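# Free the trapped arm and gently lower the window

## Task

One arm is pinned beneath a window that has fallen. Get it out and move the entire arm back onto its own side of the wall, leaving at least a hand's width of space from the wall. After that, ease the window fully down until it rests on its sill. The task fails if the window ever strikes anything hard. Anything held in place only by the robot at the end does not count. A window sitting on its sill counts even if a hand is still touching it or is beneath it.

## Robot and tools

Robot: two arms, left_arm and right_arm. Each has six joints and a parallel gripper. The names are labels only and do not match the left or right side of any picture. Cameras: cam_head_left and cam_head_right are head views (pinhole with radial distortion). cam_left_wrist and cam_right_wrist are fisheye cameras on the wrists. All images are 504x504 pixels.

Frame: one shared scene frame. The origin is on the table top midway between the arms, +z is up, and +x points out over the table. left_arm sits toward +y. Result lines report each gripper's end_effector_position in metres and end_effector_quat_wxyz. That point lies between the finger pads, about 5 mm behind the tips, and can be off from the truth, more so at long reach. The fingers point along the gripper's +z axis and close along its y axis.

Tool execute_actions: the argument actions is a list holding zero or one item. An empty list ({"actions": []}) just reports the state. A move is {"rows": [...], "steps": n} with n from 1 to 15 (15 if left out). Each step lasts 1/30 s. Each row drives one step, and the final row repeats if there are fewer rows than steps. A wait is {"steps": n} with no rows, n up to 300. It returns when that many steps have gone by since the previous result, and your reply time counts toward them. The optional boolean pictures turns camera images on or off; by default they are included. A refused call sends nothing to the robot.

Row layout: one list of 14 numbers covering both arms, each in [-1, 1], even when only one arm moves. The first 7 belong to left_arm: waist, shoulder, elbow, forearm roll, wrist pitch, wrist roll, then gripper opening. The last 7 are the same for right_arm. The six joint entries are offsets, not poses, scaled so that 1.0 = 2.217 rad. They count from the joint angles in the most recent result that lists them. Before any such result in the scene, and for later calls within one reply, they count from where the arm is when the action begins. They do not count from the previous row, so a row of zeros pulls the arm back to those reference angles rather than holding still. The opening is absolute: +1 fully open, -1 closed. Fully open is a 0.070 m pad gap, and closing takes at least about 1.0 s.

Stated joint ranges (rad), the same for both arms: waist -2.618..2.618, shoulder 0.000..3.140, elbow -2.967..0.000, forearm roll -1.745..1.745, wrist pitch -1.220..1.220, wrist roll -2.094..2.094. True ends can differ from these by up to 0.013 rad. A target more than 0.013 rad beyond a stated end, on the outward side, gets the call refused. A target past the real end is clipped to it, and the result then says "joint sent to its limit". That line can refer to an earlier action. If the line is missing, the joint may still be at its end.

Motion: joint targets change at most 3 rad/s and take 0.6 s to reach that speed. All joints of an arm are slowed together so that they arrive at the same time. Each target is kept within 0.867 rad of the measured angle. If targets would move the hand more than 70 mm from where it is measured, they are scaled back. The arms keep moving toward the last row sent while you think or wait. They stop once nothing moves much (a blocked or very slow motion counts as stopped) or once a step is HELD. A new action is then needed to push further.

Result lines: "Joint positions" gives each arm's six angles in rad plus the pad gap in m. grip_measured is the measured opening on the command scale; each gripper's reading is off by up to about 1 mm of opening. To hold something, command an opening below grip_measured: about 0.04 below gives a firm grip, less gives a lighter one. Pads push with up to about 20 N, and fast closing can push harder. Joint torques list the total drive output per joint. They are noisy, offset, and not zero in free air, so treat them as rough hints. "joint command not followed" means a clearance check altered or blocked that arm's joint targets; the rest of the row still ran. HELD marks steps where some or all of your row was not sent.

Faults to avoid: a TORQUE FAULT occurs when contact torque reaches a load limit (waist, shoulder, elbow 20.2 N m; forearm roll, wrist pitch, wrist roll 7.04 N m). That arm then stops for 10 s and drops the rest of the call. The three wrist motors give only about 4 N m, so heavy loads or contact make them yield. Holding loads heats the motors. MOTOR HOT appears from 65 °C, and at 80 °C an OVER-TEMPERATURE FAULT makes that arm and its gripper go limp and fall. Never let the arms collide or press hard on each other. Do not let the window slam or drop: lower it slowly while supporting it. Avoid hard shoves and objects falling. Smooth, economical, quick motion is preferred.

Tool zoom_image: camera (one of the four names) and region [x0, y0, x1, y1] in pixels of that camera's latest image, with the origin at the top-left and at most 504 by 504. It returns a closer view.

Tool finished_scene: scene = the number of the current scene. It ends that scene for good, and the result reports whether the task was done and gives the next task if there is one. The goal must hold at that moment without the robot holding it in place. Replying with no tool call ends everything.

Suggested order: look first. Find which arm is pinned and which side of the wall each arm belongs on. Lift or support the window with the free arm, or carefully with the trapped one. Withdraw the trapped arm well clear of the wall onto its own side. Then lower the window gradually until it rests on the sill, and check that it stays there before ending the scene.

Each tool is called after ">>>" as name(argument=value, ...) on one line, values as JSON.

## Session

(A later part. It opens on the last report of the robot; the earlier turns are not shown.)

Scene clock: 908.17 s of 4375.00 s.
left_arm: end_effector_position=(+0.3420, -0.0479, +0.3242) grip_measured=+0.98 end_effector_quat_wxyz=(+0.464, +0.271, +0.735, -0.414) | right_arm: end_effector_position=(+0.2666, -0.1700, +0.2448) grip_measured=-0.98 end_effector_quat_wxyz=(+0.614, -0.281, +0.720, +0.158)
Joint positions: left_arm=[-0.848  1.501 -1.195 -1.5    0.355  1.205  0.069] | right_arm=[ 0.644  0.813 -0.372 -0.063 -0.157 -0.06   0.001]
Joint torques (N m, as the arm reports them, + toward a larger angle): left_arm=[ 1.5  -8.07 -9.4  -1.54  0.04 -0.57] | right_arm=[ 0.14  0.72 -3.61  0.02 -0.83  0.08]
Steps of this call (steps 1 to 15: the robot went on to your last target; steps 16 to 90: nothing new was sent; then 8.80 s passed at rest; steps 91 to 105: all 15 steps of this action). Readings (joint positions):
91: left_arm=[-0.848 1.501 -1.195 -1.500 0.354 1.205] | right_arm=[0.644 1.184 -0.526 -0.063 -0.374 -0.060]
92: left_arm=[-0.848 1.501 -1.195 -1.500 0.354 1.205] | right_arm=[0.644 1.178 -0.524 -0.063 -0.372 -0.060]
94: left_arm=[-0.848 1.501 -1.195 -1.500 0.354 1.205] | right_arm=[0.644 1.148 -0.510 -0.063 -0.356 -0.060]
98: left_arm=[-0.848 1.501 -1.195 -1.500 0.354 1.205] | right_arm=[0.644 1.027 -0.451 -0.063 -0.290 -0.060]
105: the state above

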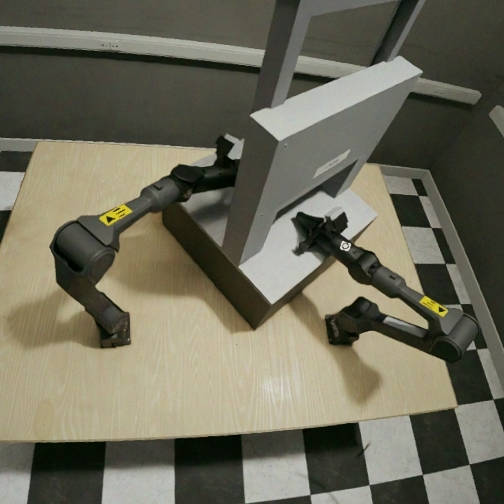

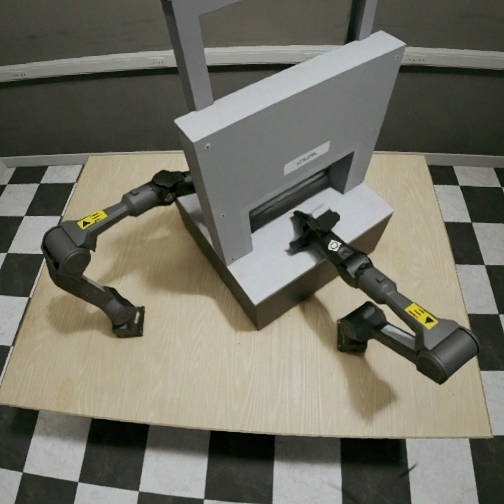

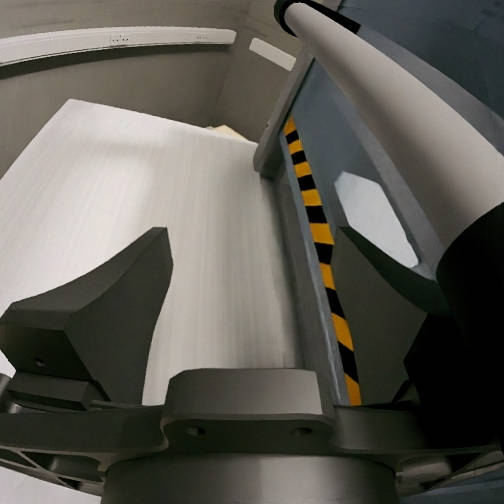

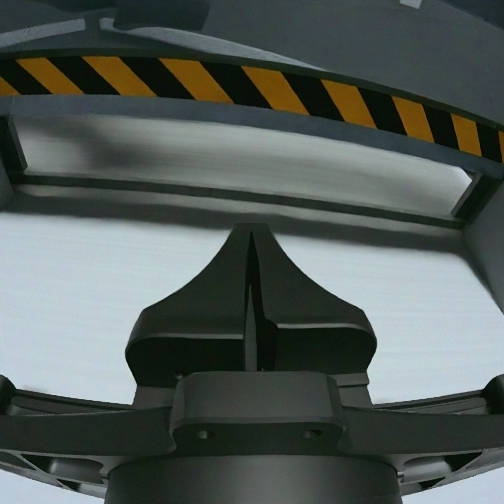

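>>> execute_actions(actions=[{"rows": [[0,0,0,0,0,0,1,0,-0.05,0.015,0,0.02,0,-1],[0,0,0,0,0,0,1,0,-0.10,0.03,0,0.04,0,-1],[0,0,0,0,0,0,1,-0.03,-0.15,0.045,0,0.06,0,-1],[0,0,0,0,0,0,1,-0.08,-0.20,0.06,0,0.08,0,-1],[0,0,0,0,0,0,1,-0.14,-0.25,0.072,0,0.097,0,-1],[0,0,0,0,0,0,1,-0.20,-0.273,0.079,0,0.105,0,-1],[0,0,0,0,0,0,1,-0.27,-0.273,0.079,0,0.105,0,-1],[0,0,0,0,0,0,1,-0.34,-0.273,0.079,0,0.105,0,-1],[0,0,0,0,0,0,1,-0.41,-0.273,0.079,0,0.105,0,-1],[0,0,0,0,0,0,1,-0.48,-0.273,0.079,0,0.105,0,-1],[0,0,0,0,0,0,1,-0.55,-0.273,0.079,0,0.105,0,-1],[0,0,0,0,0,0,1,-0.62,-0.273,0.079,0,0.105,0,-1]], "steps": 15}], pictures=false)

>>> execute_actions(actions=[{"steps": 25}])

Scene clock: 917.83 s of 4375.00 s.
left_arm: end_effector_position=(+0.3419, -0.0477, +0.3252) grip_measured=+0.98 end_effector_quat_wxyz=(+0.464, +0.271, +0.734, -0.415) | right_arm: end_effector_position=(+0.2563, -0.2736, +0.2604) grip_measured=-0.98 end_effector_quat_wxyz=(+0.673, -0.150, +0.722, +0.055)
Joint positions: left_arm=[-0.847  1.5   -1.196 -1.5    0.356  1.205  0.069] | right_arm=[ 0.316  0.473 -0.274 -0.063 -0.024 -0.06   0.001]
Joint torques (N m, as the arm reports them, + toward a larger angle): left_arm=[ 0.52 -7.18 -8.11 -1.63  0.04 -0.32] | right_arm=[-0.41  1.14 -3.17  0.16 -0.69  0.25]
Steps of this call (steps 1 to 30: the robot went on to your last target; steps 31 to 90: nothing new was sent; then 6.17 s passed at rest; steps 91 to 105: all 15 steps of this action). Readings (joint positions):
91: left_arm=[-0.847 1.500 -1.196 -1.500 0.356 1.205] | right_arm=[0.644 0.789 -0.363 -0.063 -0.141 -0.060]
92: left_arm=[-0.847 1.500 -1.196 -1.500 0.356 1.205] | right_arm=[0.644 0.784 -0.363 -0.063 -0.140 -0.060]
94: left_arm=[-0.847 1.500 -1.196 -1.500 0.356 1.205] | right_arm=[0.643 0.754 -0.356 -0.063 -0.130 -0.060]
98: left_arm=[-0.847 1.500 -1.196 -1.500 0.356 1.205] | right_arm=[0.599 0.629 -0.319 -0.063 -0.082 -0.060]
105: the state above

Scene clock: 918.67 s of 4375.00 s.
left_arm: end_effector_position=(+0.3419, -0.0478, +0.3244) grip_measured=+0.98 end_effector_quat_wxyz=(+0.464, +0.271, +0.735, -0.414) | right_arm: end_effector_position=(+0.1723, -0.4812, +0.2601) grip_measured=-0.98 end_effector_quat_wxyz=(+0.638, +0.224, +0.671, -0.305)
Joint positions: left_arm=[-0.848  1.5   -1.195 -1.5    0.356  1.205  0.069] | right_arm=[-0.731  0.208 -0.197 -0.063  0.076 -0.06   0.001]
Joint torques (N m, as the arm reports them, + toward a larger angle): left_arm=[ 0.27 -6.21 -7.91 -1.51 -0.15 -0.38] | right_arm=[ 1.04  2.75 -3.22  0.03 -0.65  0.2 ]
Steps of this call (steps 1 to 25: the robot went on to your last target). Readings (joint positions):
1: left_arm=[-0.847 1.500 -1.196 -1.500 0.356 1.205] | right_arm=[0.265 0.457 -0.269 -0.063 -0.018 -0.060]
2: left_arm=[-0.847 1.500 -1.196 -1.500 0.356 1.205] | right_arm=[0.213 0.442 -0.265 -0.063 -0.012 -0.060]
4: left_arm=[-0.847 1.500 -1.196 -1.500 0.356 1.205] | right_arm=[0.109 0.414 -0.257 -0.063 -0.002 -0.060]
8: left_arm=[-0.847 1.500 -1.196 -1.500 0.356 1.205] | right_arm=[-0.102 0.363 -0.242 -0.063 0.018 -0.060]
25: the state above

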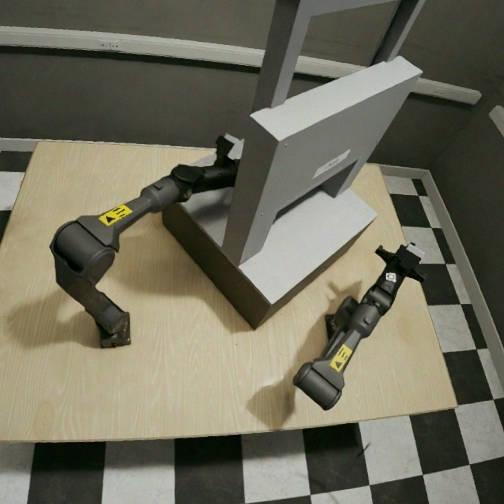

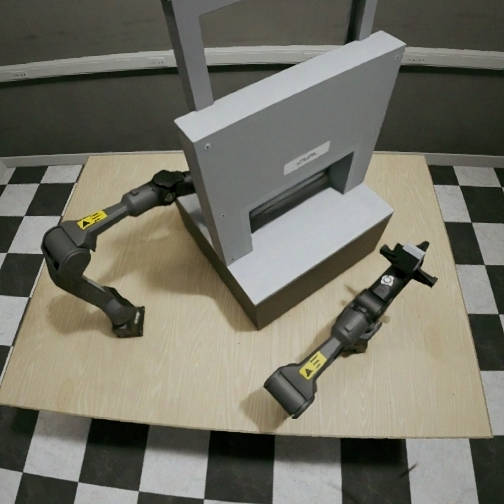

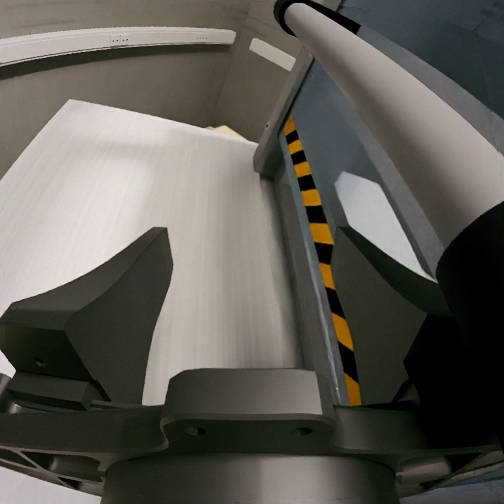

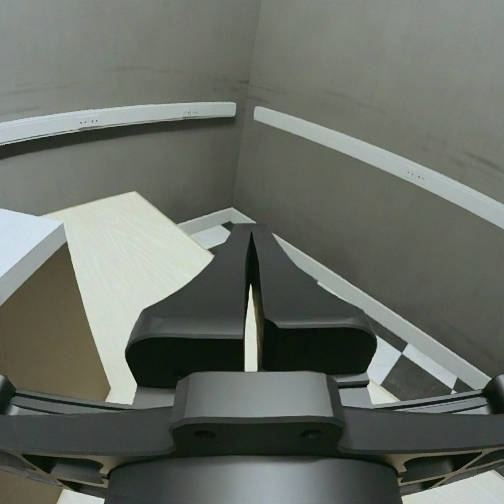

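>>> execute_actions(actions=[{"rows": [[0,0,0.001,0,0,0,1,0,0,0,0,0,0,-1],[0,0,0.002,0,0,0,1,0,0,0,0,0,0,-1],[0,0,0.003,0,0,0,1,0,0,0,0,0,0,-1],[0,0,0.004,0,0,0,1,0,0,0,0,0,0,-1],[0,0,0.005,0,0,0,1,0,0,0,0,0,0,-1],[0,0,0.006,0,0,0,1,0,0,0,0,0,0,-1],[0,0,0.007,0,0,0,1,0,0,0,0,0,0,-1],[0,0,0.008,0,0,0,1,0,0,0,0,0,0,-1],[0,0,0.009,0,0,0,1,0,0,0,0,0,0,-1],[0,0,0.010,0,0,0,1,0,0,0,0,0,0,-1],[0,0,0.011,0,0,0,1,0,0,0,0,0,0,-1],[0,0,0.012,0,0,0,1,0,0,0,0,0,0,-1],[0,0,0.013,0,0,0,1,0,0,0,0,0,0,-1],[0,0,0.014,0,0,0,1,0,0,0,0,0,0,-1],[0,0,0.015,0,0,0,1,0,0,0,0,0,0,-1]], "steps": 15}], pictures=false)

>>> execute_actions(actions=[{"rows": [[0,0,0.001,0,0,0,1,0,0,0,0,0,0,-1],[0,0,0.002,0,0,0,1,0,0,0,0,0,0,-1],[0,0,0.003,0,0,0,1,0,0,0,0,0,0,-1],[0,0,0.004,0,0,0,1,0,0,0,0,0,0,-1],[0,0,0.005,0,0,0,1,0,0,0,0,0,0,-1],[0,0,0.006,0,0,0,1,0,0,0,0,0,0,-1],[0,0,0.007,0,0,0,1,0,0,0,0,0,0,-1],[0,0,0.008,0,0,0,1,0,0,0,0,0,0,-1],[0,0,0.009,0,0,0,1,0,0,0,0,0,0,-1],[0,0,0.010,0,0,0,1,0,0,0,0,0,0,-1],[0,0,0.011,0,0,0,1,0,0,0,0,0,0,-1],[0,0,0.012,0,0,0,1,0,0,0,0,0,0,-1],[0,0,0.013,0,0,0,1,0,0,0,0,0,0,-1],[0,0,0.014,0,0,0,1,0,0,0,0,0,0,-1],[0,0,0.015,0,0,0,1,0,0,0,0,0,0,-1]], "steps": 15}])

Scene clock: 932.10 s of 4375.00 s.
left_arm: end_effector_position=(+0.3402, -0.0460, +0.3089) grip_measured=+0.98 end_effector_quat_wxyz=(+0.451, +0.270, +0.746, -0.409) | right_arm: end_effector_position=(+0.1724, -0.4811, +0.2600) grip_measured=-0.98 end_effector_quat_wxyz=(+0.638, +0.223, +0.671, -0.304)
Joint positions: left_arm=[-0.848  1.502 -1.163 -1.5    0.354  1.205  0.069] | right_arm=[-0.73   0.208 -0.197 -0.063  0.076 -0.06   0.001]
Joint torques (N m, as the arm reports them, + toward a larger angle): left_arm=[ 0.67 -8.46 -7.71 -1.28  0.17 -0.45] | right_arm=[-0.56  3.2  -3.56  0.01 -0.72  0.1 ]
Steps of this call (steps 1 to 30: the robot went on to your last target; steps 31 to 90: nothing new was sent; then 9.93 s passed at rest; steps 91 to 105: all 15 steps of this action). Readings (joint positions):
91: left_arm=[-0.848 1.501 -1.195 -1.500 0.355 1.205] | right_arm=[-0.730 0.208 -0.197 -0.063 0.076 -0.060]
92: left_arm=[-0.848 1.501 -1.193 -1.500 0.355 1.205] | right_arm=[-0.730 0.208 -0.197 -0.063 0.076 -0.060]
94: left_arm=[-0.848 1.501 -1.187 -1.500 0.355 1.205] | right_arm=[-0.730 0.208 -0.197 -0.063 0.076 -0.060]
98: left_arm=[-0.848 1.502 -1.178 -1.500 0.354 1.205] | right_arm=[-0.730 0.208 -0.197 -0.063 0.076 -0.060]
105: the state above

Scene clock: 932.60 s of 4375.00 s.
left_arm: end_effector_position=(+0.3378, -0.0438, +0.2940) grip_measured=+0.98 end_effector_quat_wxyz=(+0.439, +0.269, +0.756, -0.404) | right_arm: end_effector_position=(+0.1724, -0.4811, +0.2600) grip_measured=-0.98 end_effector_quat_wxyz=(+0.638, +0.223, +0.671, -0.304)
Joint positions: left_arm=[-0.848  1.503 -1.13  -1.5    0.353  1.204  0.069] | right_arm=[-0.73   0.208 -0.197 -0.063  0.076 -0.06   0.001]
Joint torques (N m, as the arm reports them, + toward a larger angle): left_arm=[ 0.8  -8.2  -7.38 -1.31  0.39 -0.42] | right_arm=[-0.24  3.33 -3.56 -0.01 -0.72  0.08]
Steps of this call (steps 1 to 15: all 15 steps of this action). Readings (joint positions):
1: left_arm=[-0.848 1.503 -1.161 -1.500 0.353 1.205] | right_arm=[-0.730 0.208 -0.197 -0.063 0.076 -0.060]
2: left_arm=[-0.848 1.503 -1.159 -1.500 0.353 1.205] | right_arm=[-0.730 0.208 -0.197 -0.063 0.076 -0.060]
4: left_arm=[-0.848 1.503 -1.155 -1.500 0.353 1.205] | right_arm=[-0.730 0.208 -0.197 -0.063 0.076 -0.060]
8: left_arm=[-0.848 1.503 -1.146 -1.500 0.353 1.204] | right_arm=[-0.730 0.208 -0.197 -0.063 0.076 -0.060]
15: the state above

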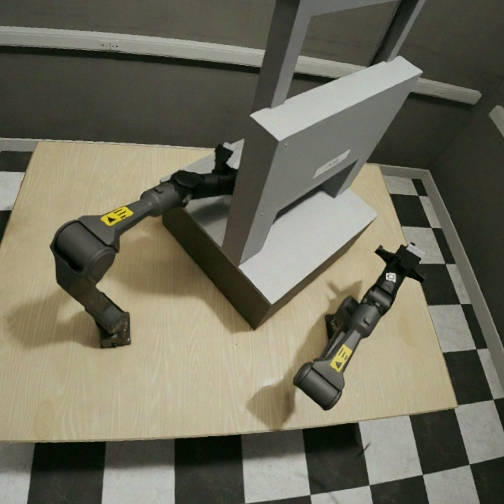

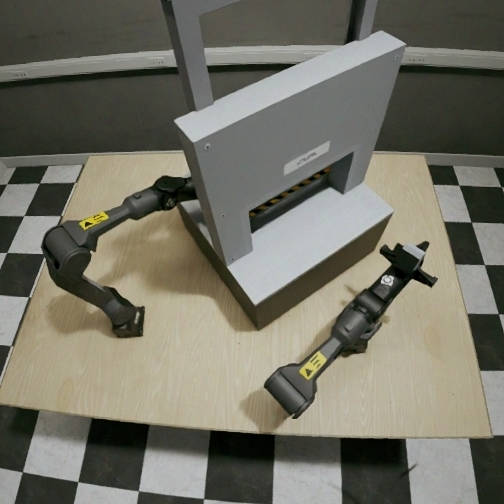

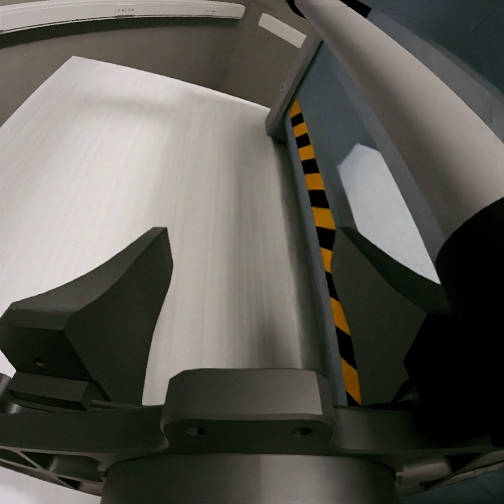

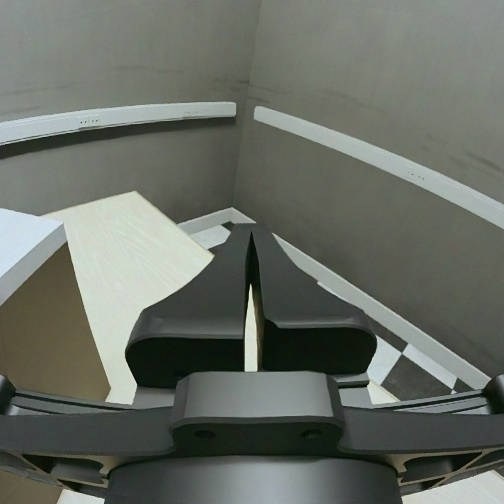

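>>> execute_actions(actions=[{"rows": [[0,0,0.0007,0,0,0,1,0,0,0,0,0,0,-1],[0,0,0.0014,0,0,0,1,0,0,0,0,0,0,-1],[0,0,0.0021,0,0,0,1,0,0,0,0,0,0,-1],[0,0,0.0028,0,0,0,1,0,0,0,0,0,0,-1],[0,0,0.0035,0,0,0,1,0,0,0,0,0,0,-1],[0,0,0.0042,0,0,0,1,0,0,0,0,0,0,-1],[0,0,0.0049,0,0,0,1,0,0,0,0,0,0,-1],[0,0,0.0056,0,0,0,1,0,0,0,0,0,0,-1],[0,0,0.0063,0,0,0,1,0,0,0,0,0,0,-1],[0,0,0.007,0,0,0,1,0,0,0,0,0,0,-1],[0,0,0.0077,0,0,0,1,0,0,0,0,0,0,-1],[0,0,0.0084,0,0,0,1,0,0,0,0,0,0,-1],[0,0,0.0091,0,0,0,1,0,0,0,0,0,0,-1],[0,0,0.0098,0,0,0,1,0,0,0,0,0,0,-1],[0,0,0.0105,0,0,0,1,0,0,0,0,0,0,-1]], "steps": 15}])

Scene clock: 938.27 s of 4375.00 s.
left_arm: end_effector_position=(+0.3357, -0.0419, +0.2843) grip_measured=+0.98 end_effector_quat_wxyz=(+0.431, +0.269, +0.762, -0.401) | right_arm: end_effector_position=(+0.1724, -0.4811, +0.2600) grip_measured=-0.98 end_effector_quat_wxyz=(+0.638, +0.223, +0.671, -0.304)
Joint positions: left_arm=[-0.848  1.502 -1.108 -1.5    0.353  1.205  0.069] | right_arm=[-0.73   0.208 -0.197 -0.063  0.076 -0.06   0.001]
Joint torques (N m, as the arm reports them, + toward a larger angle): left_arm=[ 0.23 -7.54 -7.54 -1.32  0.4  -0.29] | right_arm=[-0.36  3.04 -3.54 -0.02 -0.72  0.08]
Steps of this call (steps 1 to 15: the robot went on to your last target; steps 16 to 90: nothing new was sent; then 2.17 s passed at rest; steps 91 to 105: all 15 steps of this action). Readings (joint positions):
91: left_arm=[-0.848 1.502 -1.130 -1.500 0.353 1.205] | right_arm=[-0.730 0.208 -0.197 -0.063 0.076 -0.060]
92: left_arm=[-0.848 1.502 -1.129 -1.500 0.353 1.205] | right_arm=[-0.730 0.208 -0.197 -0.063 0.076 -0.060]
94: left_arm=[-0.848 1.502 -1.128 -1.500 0.353 1.205] | right_arm=[-0.730 0.208 -0.197 -0.063 0.076 -0.060]
98: left_arm=[-0.848 1.502 -1.120 -1.500 0.353 1.205] | right_arm=[-0.730 0.208 -0.197 -0.063 0.076 -0.060]
105: the state above

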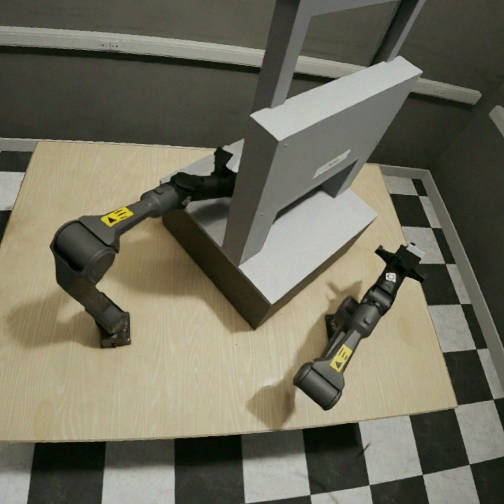

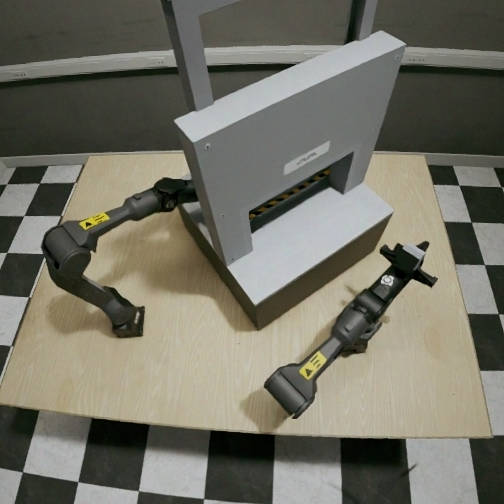

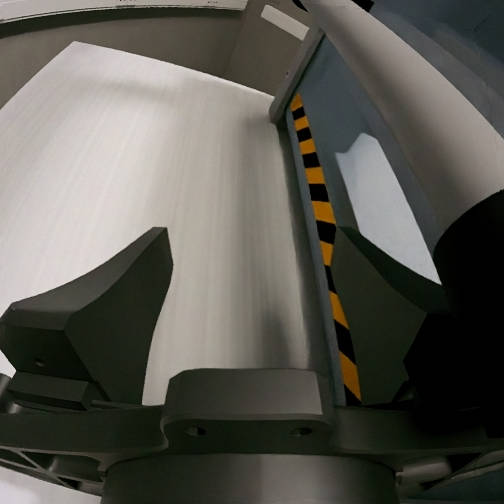

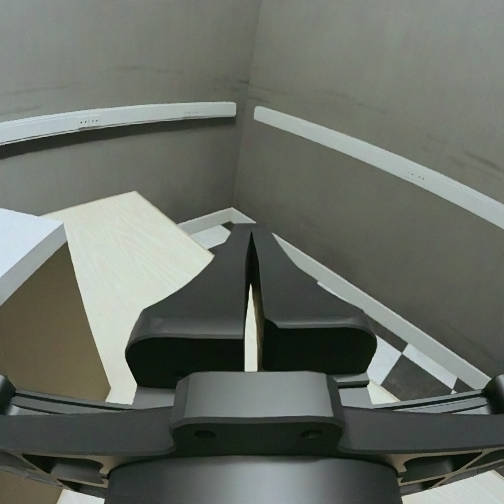

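Still loaded; continue slowly.

>>> execute_actions(actions=[{"rows": [[0,0,0.0006,0,0,0,1,0,0,0,0,0,0,-1],[0,0,0.0012,0,0,0,1,0,0,0,0,0,0,-1],[0,0,0.0018,0,0,0,1,0,0,0,0,0,0,-1],[0,0,0.0024,0,0,0,1,0,0,0,0,0,0,-1],[0,0,0.003,0,0,0,1,0,0,0,0,0,0,-1],[0,0,0.0036,0,0,0,1,0,0,0,0,0,0,-1],[0,0,0.0042,0,0,0,1,0,0,0,0,0,0,-1],[0,0,0.0048,0,0,0,1,0,0,0,0,0,0,-1],[0,0,0.0054,0,0,0,1,0,0,0,0,0,0,-1],[0,0,0.006,0,0,0,1,0,0,0,0,0,0,-1],[0,0,0.0066,0,0,0,1,0,0,0,0,0,0,-1],[0,0,0.0072,0,0,0,1,0,0,0,0,0,0,-1],[0,0,0.0078,0,0,0,1,0,0,0,0,0,0,-1],[0,0,0.0084,0,0,0,1,0,0,0,0,0,0,-1],[0,0,0.009,0,0,0,1,0,0,0,0,0,0,-1]], "steps": 15}])

Scene clock: 943.63 s of 4375.00 s.
left_arm: end_effector_position=(+0.3340, -0.0403, +0.2754) grip_measured=+0.98 end_effector_quat_wxyz=(+0.423, +0.269, +0.768, -0.398) | right_arm: end_effector_position=(+0.1724, -0.4811, +0.2600) grip_measured=-0.98 end_effector_quat_wxyz=(+0.638, +0.223, +0.671, -0.304)
Joint positions: left_arm=[-0.848  1.503 -1.088 -1.5    0.352  1.204  0.069] | right_arm=[-0.73   0.208 -0.197 -0.063  0.076 -0.06   0.001]
Joint torques (N m, as the arm reports them, + toward a larger angle): left_arm=[ 0.32 -7.93 -7.87 -1.31  0.56 -0.33] | right_arm=[-0.36  3.09 -3.58 -0.02 -0.72  0.08]
Steps of this call (steps 1 to 15: the robot went on to your last target; steps 16 to 90: nothing new was sent; then 1.87 s passed at rest; steps 91 to 105: all 15 steps of this action). Readings (joint positions):
91: left_arm=[-0.848 1.503 -1.107 -1.500 0.353 1.204] | right_arm=[-0.730 0.208 -0.197 -0.063 0.076 -0.060]
92: left_arm=[-0.848 1.503 -1.107 -1.500 0.353 1.204] | right_arm=[-0.730 0.208 -0.197 -0.063 0.076 -0.060]
94: left_arm=[-0.848 1.503 -1.105 -1.500 0.353 1.204] | right_arm=[-0.730 0.208 -0.197 -0.063 0.076 -0.060]
98: left_arm=[-0.848 1.503 -1.099 -1.500 0.352 1.204] | right_arm=[-0.730 0.208 -0.197 -0.063 0.076 -0.060]
105: the state above

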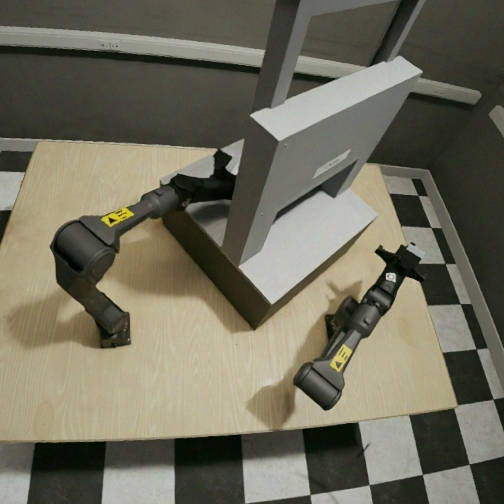

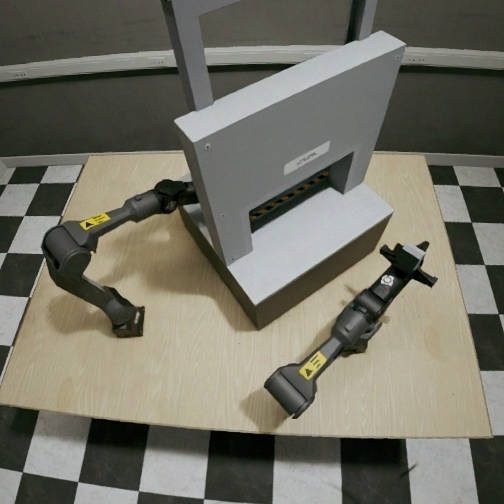

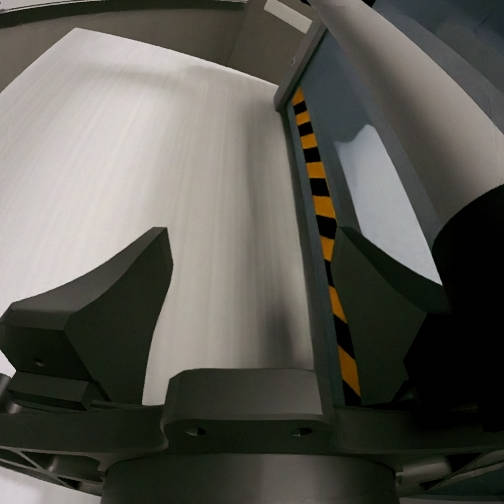

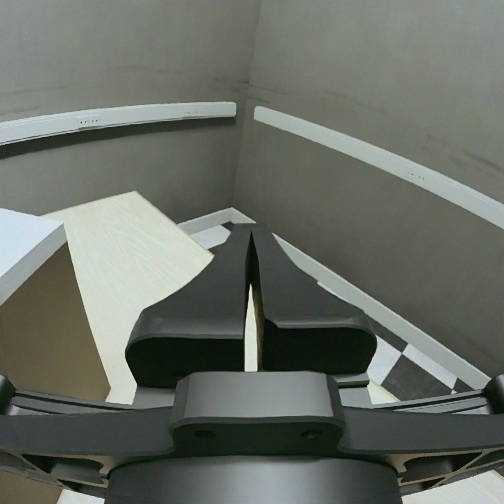

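>>> execute_actions(actions=[{"rows": [[0,0,0.0005,0,0,0,1,0,0,0,0,0,0,-1],[0,0,0.001,0,0,0,1,0,0,0,0,0,0,-1],[0,0,0.0015,0,0,0,1,0,0,0,0,0,0,-1],[0,0,0.002,0,0,0,1,0,0,0,0,0,0,-1],[0,0,0.0025,0,0,0,1,0,0,0,0,0,0,-1],[0,0,0.003,0,0,0,1,0,0,0,0,0,0,-1],[0,0,0.0035,0,0,0,1,0,0,0,0,0,0,-1],[0,0,0.004,0,0,0,1,0,0,0,0,0,0,-1],[0,0,0.0045,0,0,0,1,0,0,0,0,0,0,-1],[0,0,0.005,0,0,0,1,0,0,0,0,0,0,-1],[0,0,0.0055,0,0,0,1,0,0,0,0,0,0,-1],[0,0,0.006,0,0,0,1,0,0,0,0,0,0,-1],[0,0,0.0065,0,0,0,1,0,0,0,0,0,0,-1],[0,0,0.007,0,0,0,1,0,0,0,0,0,0,-1],[0,0,0.0075,0,0,0,1,0,0,0,0,0,0,-1]], "steps": 15}])

Scene clock: 948.47 s of 4375.00 s.
left_arm: end_effector_position=(+0.3323, -0.0387, +0.2690) grip_measured=+0.98 end_effector_quat_wxyz=(+0.418, +0.269, +0.773, -0.396) | right_arm: end_effector_position=(+0.1724, -0.4811, +0.2600) grip_measured=-0.98 end_effector_quat_wxyz=(+0.638, +0.223, +0.671, -0.304)
Joint positions: left_arm=[-0.848  1.502 -1.072 -1.5    0.353  1.204  0.069] | right_arm=[-0.73   0.208 -0.197 -0.063  0.076 -0.06   0.001]
Joint torques (N m, as the arm reports them, + toward a larger angle): left_arm=[ 0.27 -7.04 -7.52 -1.29  0.39 -0.42] | right_arm=[-0.38  3.08 -3.59 -0.02 -0.73  0.08]
Steps of this call (steps 1 to 15: the robot went on to your last target; steps 16 to 90: nothing new was sent; then 1.33 s passed at rest; steps 91 to 105: all 15 steps of this action). Readings (joint positions):
91: left_arm=[-0.848 1.502 -1.088 -1.500 0.353 1.205] | right_arm=[-0.730 0.208 -0.197 -0.063 0.076 -0.060]
92: left_arm=[-0.848 1.502 -1.087 -1.500 0.353 1.205] | right_arm=[-0.730 0.208 -0.197 -0.063 0.076 -0.060]
94: left_arm=[-0.848 1.502 -1.087 -1.500 0.353 1.205] | right_arm=[-0.730 0.208 -0.197 -0.063 0.076 -0.060]
98: left_arm=[-0.848 1.501 -1.082 -1.500 0.353 1.204] | right_arm=[-0.730 0.208 -0.197 -0.063 0.076 -0.060]
105: the state above

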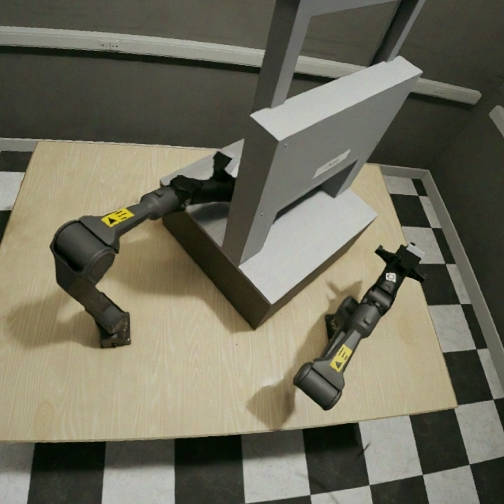

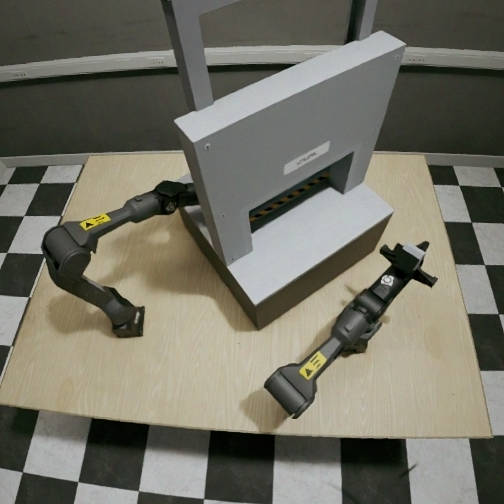

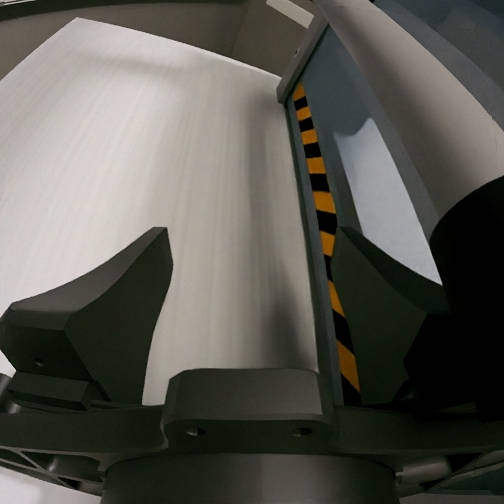

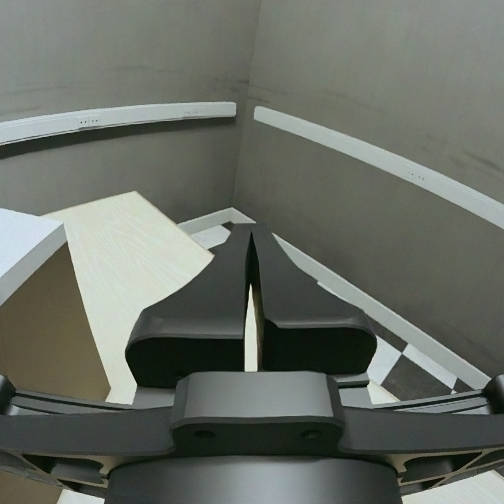

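>>> execute_actions(actions=[{"rows": [[0,0,0,0,0,0.003,1,0,0,0,0,0,0,-1],[0,0,0,0,0,0.006,1,0,0,0,0,0,0,-1],[0,0,0,0,0,0.009,1,0,0,0,0,0,0,-1],[0,0,0,0,0,0.012,1,0,0,0,0,0,0,-1],[0,0,0,0,0,0.015,1,0,0,0,0,0,0,-1],[0,0,0,0,0,0.018,1,0,0,0,0,0,0,-1],[0,0,0,0,0,0.021,1,0,0,0,0,0,0,-1],[0,0,0,0,0,0.024,1,0,0,0,0,0,0,-1],[0,0,0,0,0,0.027,1,0,0,0,0,0,0,-1],[0,0,0,0,0,0.030,1,0,0,0,0,0,0,-1],[0,0,0,0,0,0.033,1,0,0,0,0,0,0,-1],[0,0,0,0,0,0.036,1,0,0,0,0,0,0,-1],[0,0,0,0,0,0.039,1,0,0,0,0,0,0,-1],[0,0,0,0,0,0.042,1,0,0,0,0,0,0,-1],[0,0,0,0,0,0.045,1,0,0,0,0,0,0,-1]], "steps": 15}])

Scene clock: 955.70 s of 4375.00 s.
left_arm: end_effector_position=(+0.3328, -0.0388, +0.2690) grip_measured=+0.98 end_effector_quat_wxyz=(+0.436, +0.305, +0.759, -0.375) | right_arm: end_effector_position=(+0.1724, -0.4811, +0.2600) grip_measured=-0.98 end_effector_quat_wxyz=(+0.638, +0.223, +0.671, -0.304)
Joint positions: left_arm=[-0.847  1.503 -1.073 -1.5    0.352  1.3    0.069] | right_arm=[-0.73   0.208 -0.197 -0.063  0.076 -0.06   0.001]
Joint torques (N m, as the arm reports them, + toward a larger angle): left_arm=[-0.45 -8.24 -7.63 -1.23  0.91 -0.01] | right_arm=[-0.34  3.05 -3.57 -0.02 -0.72  0.08]
Steps of this call (steps 1 to 15: the robot went on to your last target; steps 16 to 90: nothing new was sent; then 3.73 s passed at rest; steps 91 to 105: all 15 steps of this action). Readings (joint positions):
91: left_arm=[-0.848 1.503 -1.072 -1.500 0.352 1.205] | right_arm=[-0.730 0.208 -0.197 -0.063 0.076 -0.060]
92: left_arm=[-0.848 1.503 -1.072 -1.500 0.352 1.210] | right_arm=[-0.730 0.208 -0.197 -0.063 0.076 -0.060]
94: left_arm=[-0.848 1.503 -1.073 -1.500 0.349 1.225] | right_arm=[-0.730 0.208 -0.197 -0.063 0.076 -0.060]
98: left_arm=[-0.847 1.503 -1.073 -1.500 0.349 1.252] | right_arm=[-0.730 0.208 -0.197 -0.063 0.076 -0.060]
105: the state above

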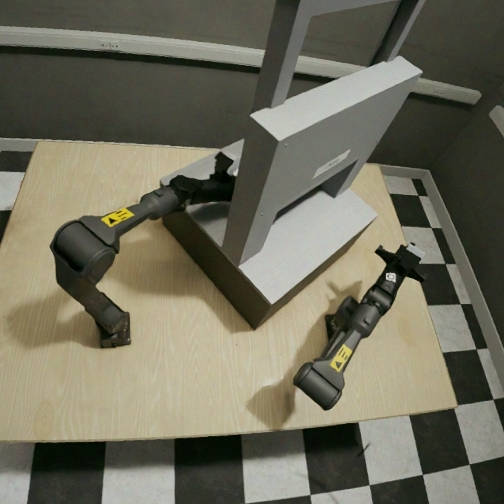

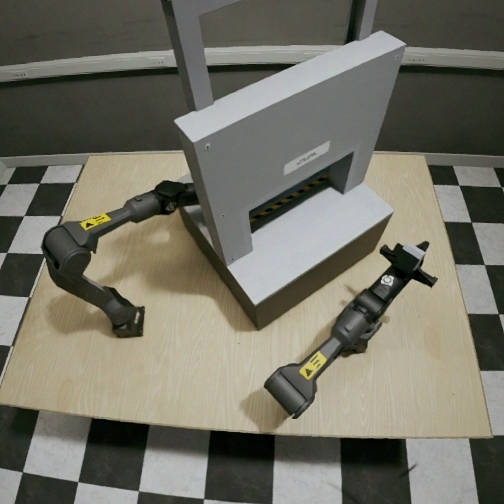

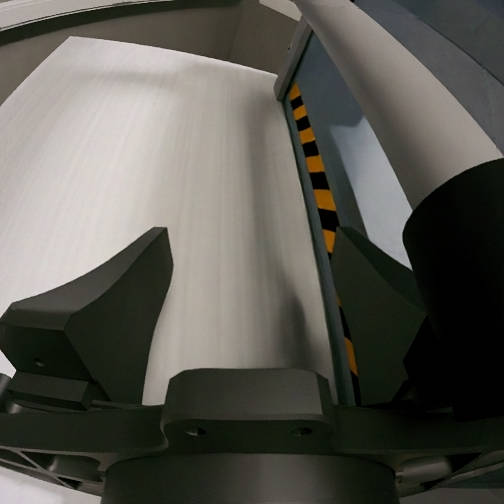

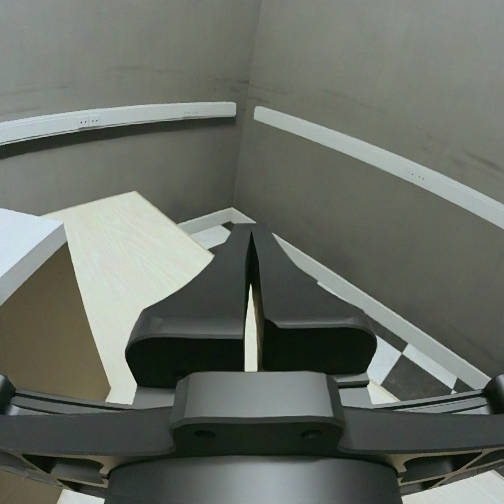

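>>> zoom_image(camera="cam_head_right", region=[230, 140, 370, 260])

Region (230, 140, 370, 260) of cam_head_right's 504x504 image, scaled by 3.600, with more detail than that image has; it fills the top 432 rows of this view, and the rest is white.

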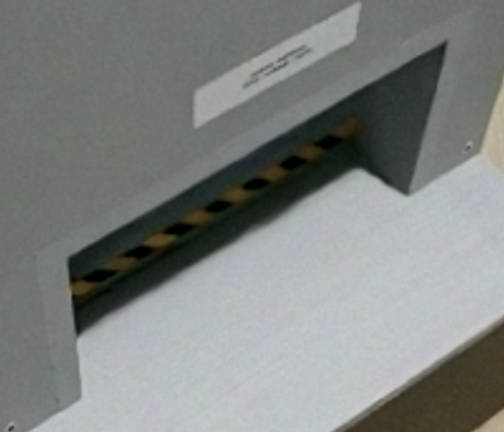

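>>> execute_actions(actions=[{"rows": [[0,0,0.0002,0,0,0.003,1,0,0,0,0,0,0,-1],[0,0,0.0004,0,0,0.006,1,0,0,0,0,0,0,-1],[0,0,0.0006,0,0,0.009,1,0,0,0,0,0,0,-1],[0,0,0.0008,0,0,0.012,1,0,0,0,0,0,0,-1],[0,0,0.001,0,0,0.015,1,0,0,0,0,0,0,-1],[0,0,0.0012,0,0,0.018,1,0,0,0,0,0,0,-1],[0,0,0.0014,0,0,0.021,1,0,0,0,0,0,0,-1],[0,0,0.0016,0,0,0.024,1,0,0,0,0,0,0,-1],[0,0,0.0018,0,0,0.027,1,0,0,0,0,0,0,-1],[0,0,0.002,0,0,0.030,1,0,0,0,0,0,0,-1],[0,0,0.0022,0,0,0.033,1,0,0,0,0,0,0,-1],[0,0,0.0024,0,0,0.036,1,0,0,0,0,0,0,-1],[0,0,0.0026,0,0,0.039,1,0,0,0,0,0,0,-1],[0,0,0.0028,0,0,0.042,1,0,0,0,0,0,0,-1],[0,0,0.003,0,0,0.045,1,0,0,0,0,0,0,-1]], "steps": 15}])

Scene clock: 965.93 s of 4375.00 s.
left_arm: end_effector_position=(+0.3323, -0.0381, +0.2663) grip_measured=+0.98 end_effector_quat_wxyz=(+0.452, +0.340, +0.745, -0.353) | right_arm: end_effector_position=(+0.1724, -0.4811, +0.2600) grip_measured=-0.98 end_effector_quat_wxyz=(+0.638, +0.223, +0.671, -0.304)
Joint positions: left_arm=[-0.847  1.502 -1.067 -1.5    0.351  1.395  0.069] | right_arm=[-0.73   0.208 -0.197 -0.063  0.076 -0.06   0.001]
Joint torques (N m, as the arm reports them, + toward a larger angle): left_arm=[-0.34 -7.1  -7.33 -0.96  0.99 -0.12] | right_arm=[-0.37  3.08 -3.62 -0.01 -0.72  0.07]
Steps of this call (steps 1 to 15: the robot went on to your last target; steps 16 to 90: nothing new was sent; then 6.73 s passed at rest; steps 91 to 105: all 15 steps of this action). Readings (joint positions):
91: left_arm=[-0.848 1.502 -1.072 -1.500 0.352 1.304] | right_arm=[-0.730 0.208 -0.197 -0.063 0.076 -0.060]
92: left_arm=[-0.848 1.502 -1.072 -1.500 0.352 1.306] | right_arm=[-0.730 0.208 -0.197 -0.063 0.076 -0.060]
94: left_arm=[-0.848 1.502 -1.072 -1.500 0.351 1.320] | right_arm=[-0.730 0.208 -0.197 -0.063 0.076 -0.060]
98: left_arm=[-0.848 1.502 -1.070 -1.500 0.351 1.348] | right_arm=[-0.730 0.208 -0.197 -0.063 0.076 -0.060]
105: the state above

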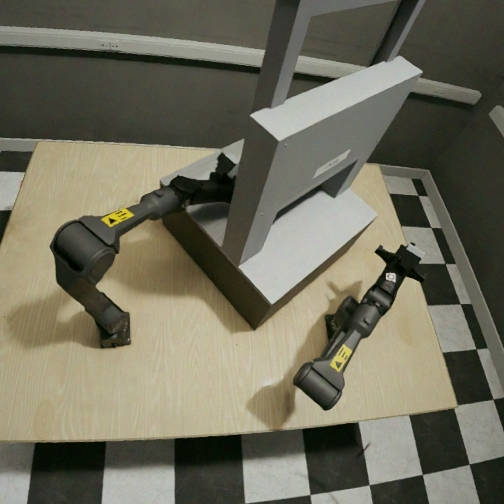

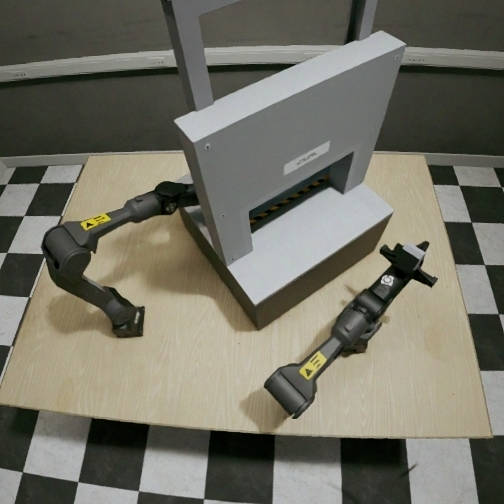

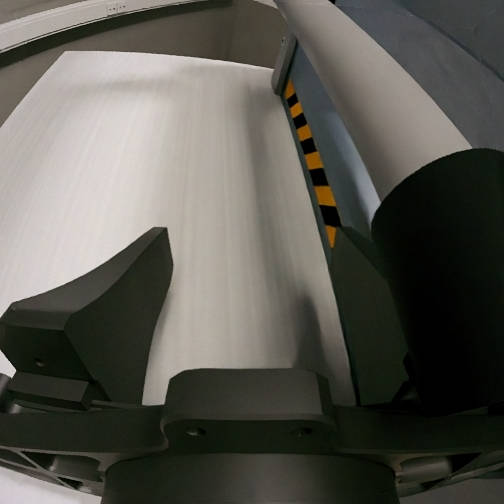

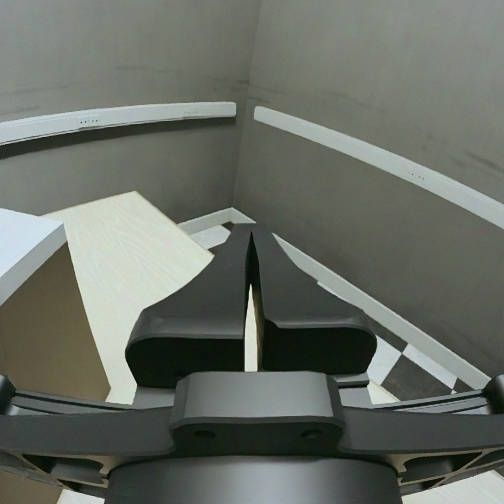

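>>> execute_actions(actions=[{"rows": [[0,0,0.0005,0,0,0,1,0,0,0,0,0,0,-1],[0,0,0.001,0,0,0,1,0,0,0,0,0,0,-1],[0,0,0.0015,0,0,0,1,0,0,0,0,0,0,-1],[0,0,0.002,0,0,0,1,0,0,0,0,0,0,-1],[0,0,0.0025,0,0,0,1,0,0,0,0,0,0,-1],[0,0,0.003,0,0,0,1,0,0,0,0,0,0,-1],[0,0,0.0035,0,0,0,1,0,0,0,0,0,0,-1],[0,0,0.004,0,0,0,1,0,0,0,0,0,0,-1],[0,0,0.0045,0,0,0,1,0,0,0,0,0,0,-1],[0,0,0.005,0,0,0,1,0,0,0,0,0,0,-1],[0,0,0.0055,0,0,0,1,0,0,0,0,0,0,-1],[0,0,0.006,0,0,0,1,0,0,0,0,0,0,-1],[0,0,0.0065,0,0,0,1,0,0,0,0,0,0,-1],[0,0,0.007,0,0,0,1,0,0,0,0,0,0,-1],[0,0,0.0075,0,0,0,1,0,0,0,0,0,0,-1]], "steps": 15}])

Scene clock: 979.93 s of 4375.00 s.
left_arm: end_effector_position=(+0.3308, -0.0366, +0.2623) grip_measured=+0.99 end_effector_quat_wxyz=(+0.448, +0.339, +0.749, -0.352) | right_arm: end_effector_position=(+0.1724, -0.4811, +0.2600) grip_measured=-0.98 end_effector_quat_wxyz=(+0.638, +0.223, +0.671, -0.304)
Joint positions: left_arm=[-0.847  1.5   -1.054 -1.503  0.35   1.394  0.069] | right_arm=[-0.73   0.208 -0.197 -0.063  0.076 -0.06   0.001]
Joint torques (N m, as the arm reports them, + toward a larger angle): left_arm=[-1.7  -5.79 -4.19 -0.37  1.21 -0.16] | right_arm=[-0.4   3.03 -3.58 -0.02 -0.72  0.07]
Steps of this call (steps 1 to 15: the robot went on to your last target; steps 16 to 90: nothing new was sent; then 10.50 s passed at rest; steps 91 to 105: all 15 steps of this action). Readings (joint positions):
91: left_arm=[-0.847 1.503 -1.066 -1.500 0.352 1.399] | right_arm=[-0.730 0.208 -0.197 -0.063 0.076 -0.060]
92: left_arm=[-0.847 1.503 -1.066 -1.500 0.352 1.396] | right_arm=[-0.730 0.208 -0.197 -0.063 0.076 -0.060]
94: left_arm=[-0.847 1.503 -1.065 -1.500 0.352 1.395] | right_arm=[-0.730 0.208 -0.197 -0.063 0.076 -0.060]
98: left_arm=[-0.847 1.502 -1.060 -1.500 0.351 1.395] | right_arm=[-0.730 0.208 -0.197 -0.063 0.076 -0.060]
105: the state above

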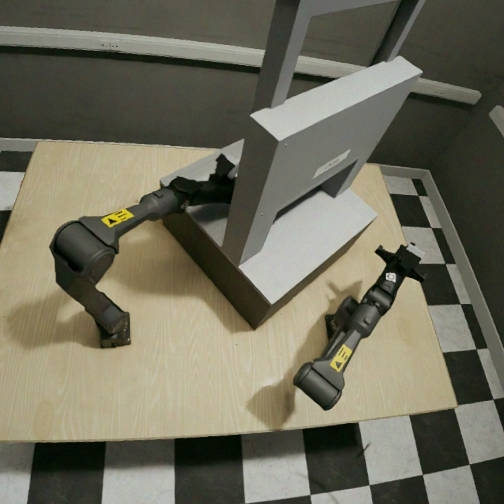

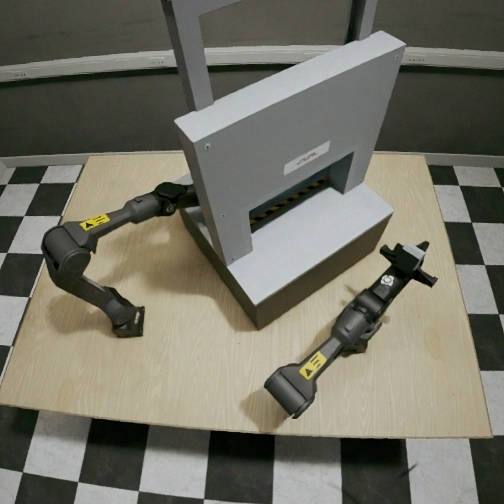

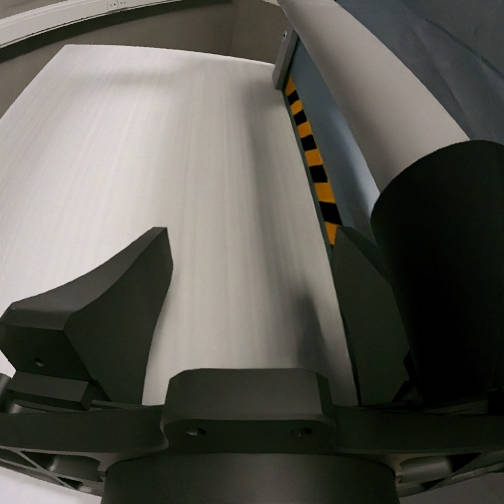

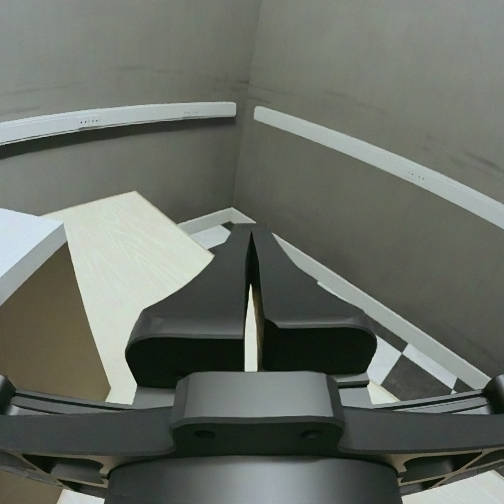

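>>> execute_actions(actions=[{"rows": [[0.001,0,0.0005,0,0,0,1,0,0,0,0,0,0,-1],[0.002,0,0.001,0,0,0,1,0,0,0,0,0,0,-1],[0.003,0,0.0015,0,0,0,1,0,0,0,0,0,0,-1],[0.004,0,0.002,0,0,0,1,0,0,0,0,0,0,-1],[0.005,0,0.0025,0,0,0,1,0,0,0,0,0,0,-1],[0.006,0,0.003,0,0,0,1,0,0,0,0,0,0,-1]], "steps": 12}])

Scene clock: 987.33 s of 4375.00 s.
left_arm: end_effector_position=(+0.3328, -0.0338, +0.2581) grip_measured=+0.99 end_effector_quat_wxyz=(+0.444, +0.336, +0.753, -0.351) | right_arm: end_effector_position=(+0.1724, -0.4811, +0.2600) grip_measured=-0.98 end_effector_quat_wxyz=(+0.638, +0.223, +0.671, -0.304)
Joint positions: left_arm=[-0.838  1.502 -1.047 -1.504  0.354  1.394  0.069] | right_arm=[-0.73   0.208 -0.197 -0.063  0.076 -0.06   0.001]
Joint torques (N m, as the arm reports them, + toward a larger angle): left_arm=[ 3.13 -5.63 -1.11  1.18  0.22  0.45] | right_arm=[-0.39  3.07 -3.58 -0.02 -0.72  0.08]
Steps of this call (steps 1 to 15: the robot went on to your last target; steps 16 to 90: nothing new was sent; then 4.00 s passed at rest; steps 91 to 102: all 12 steps of this action). Readings (joint positions):
91: left_arm=[-0.847 1.502 -1.051 -1.500 0.350 1.395] | right_arm=[-0.730 0.208 -0.197 -0.063 0.076 -0.060]
92: left_arm=[-0.846 1.502 -1.050 -1.500 0.351 1.395] | right_arm=[-0.730 0.208 -0.197 -0.063 0.076 -0.060]
94: left_arm=[-0.845 1.502 -1.050 -1.502 0.352 1.395] | right_arm=[-0.730 0.208 -0.197 -0.063 0.076 -0.060]
98: left_arm=[-0.843 1.503 -1.049 -1.505 0.355 1.394] | right_arm=[-0.730 0.208 -0.197 -0.063 0.076 -0.060]
102: the state above

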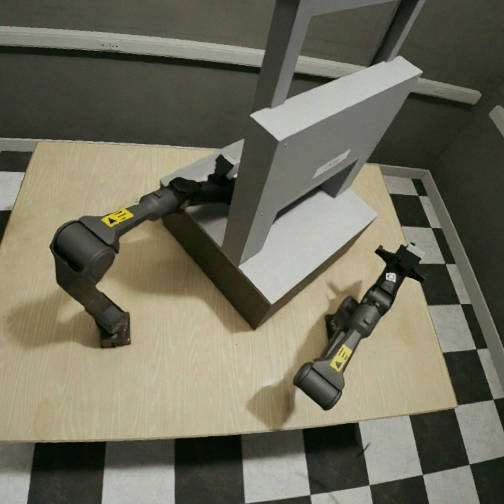

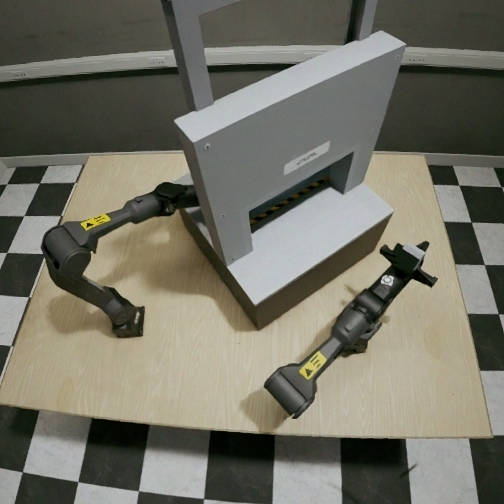

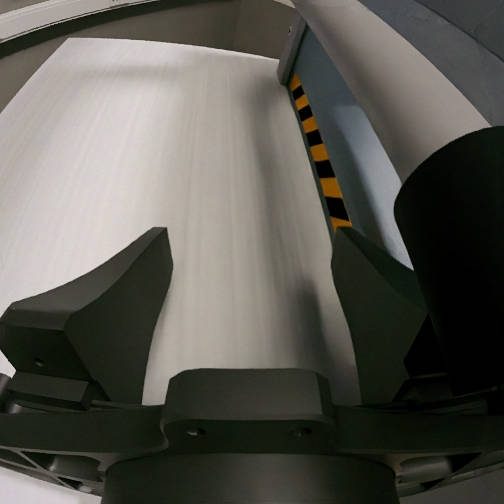

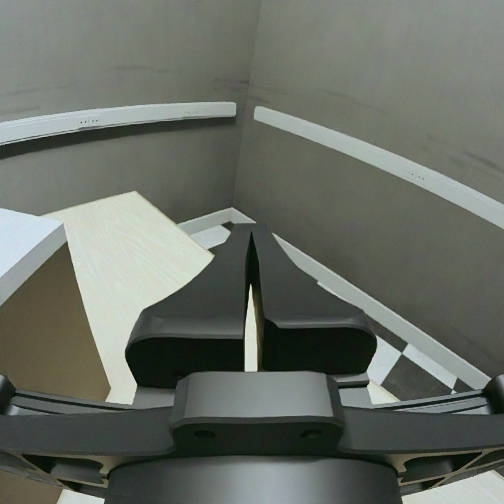

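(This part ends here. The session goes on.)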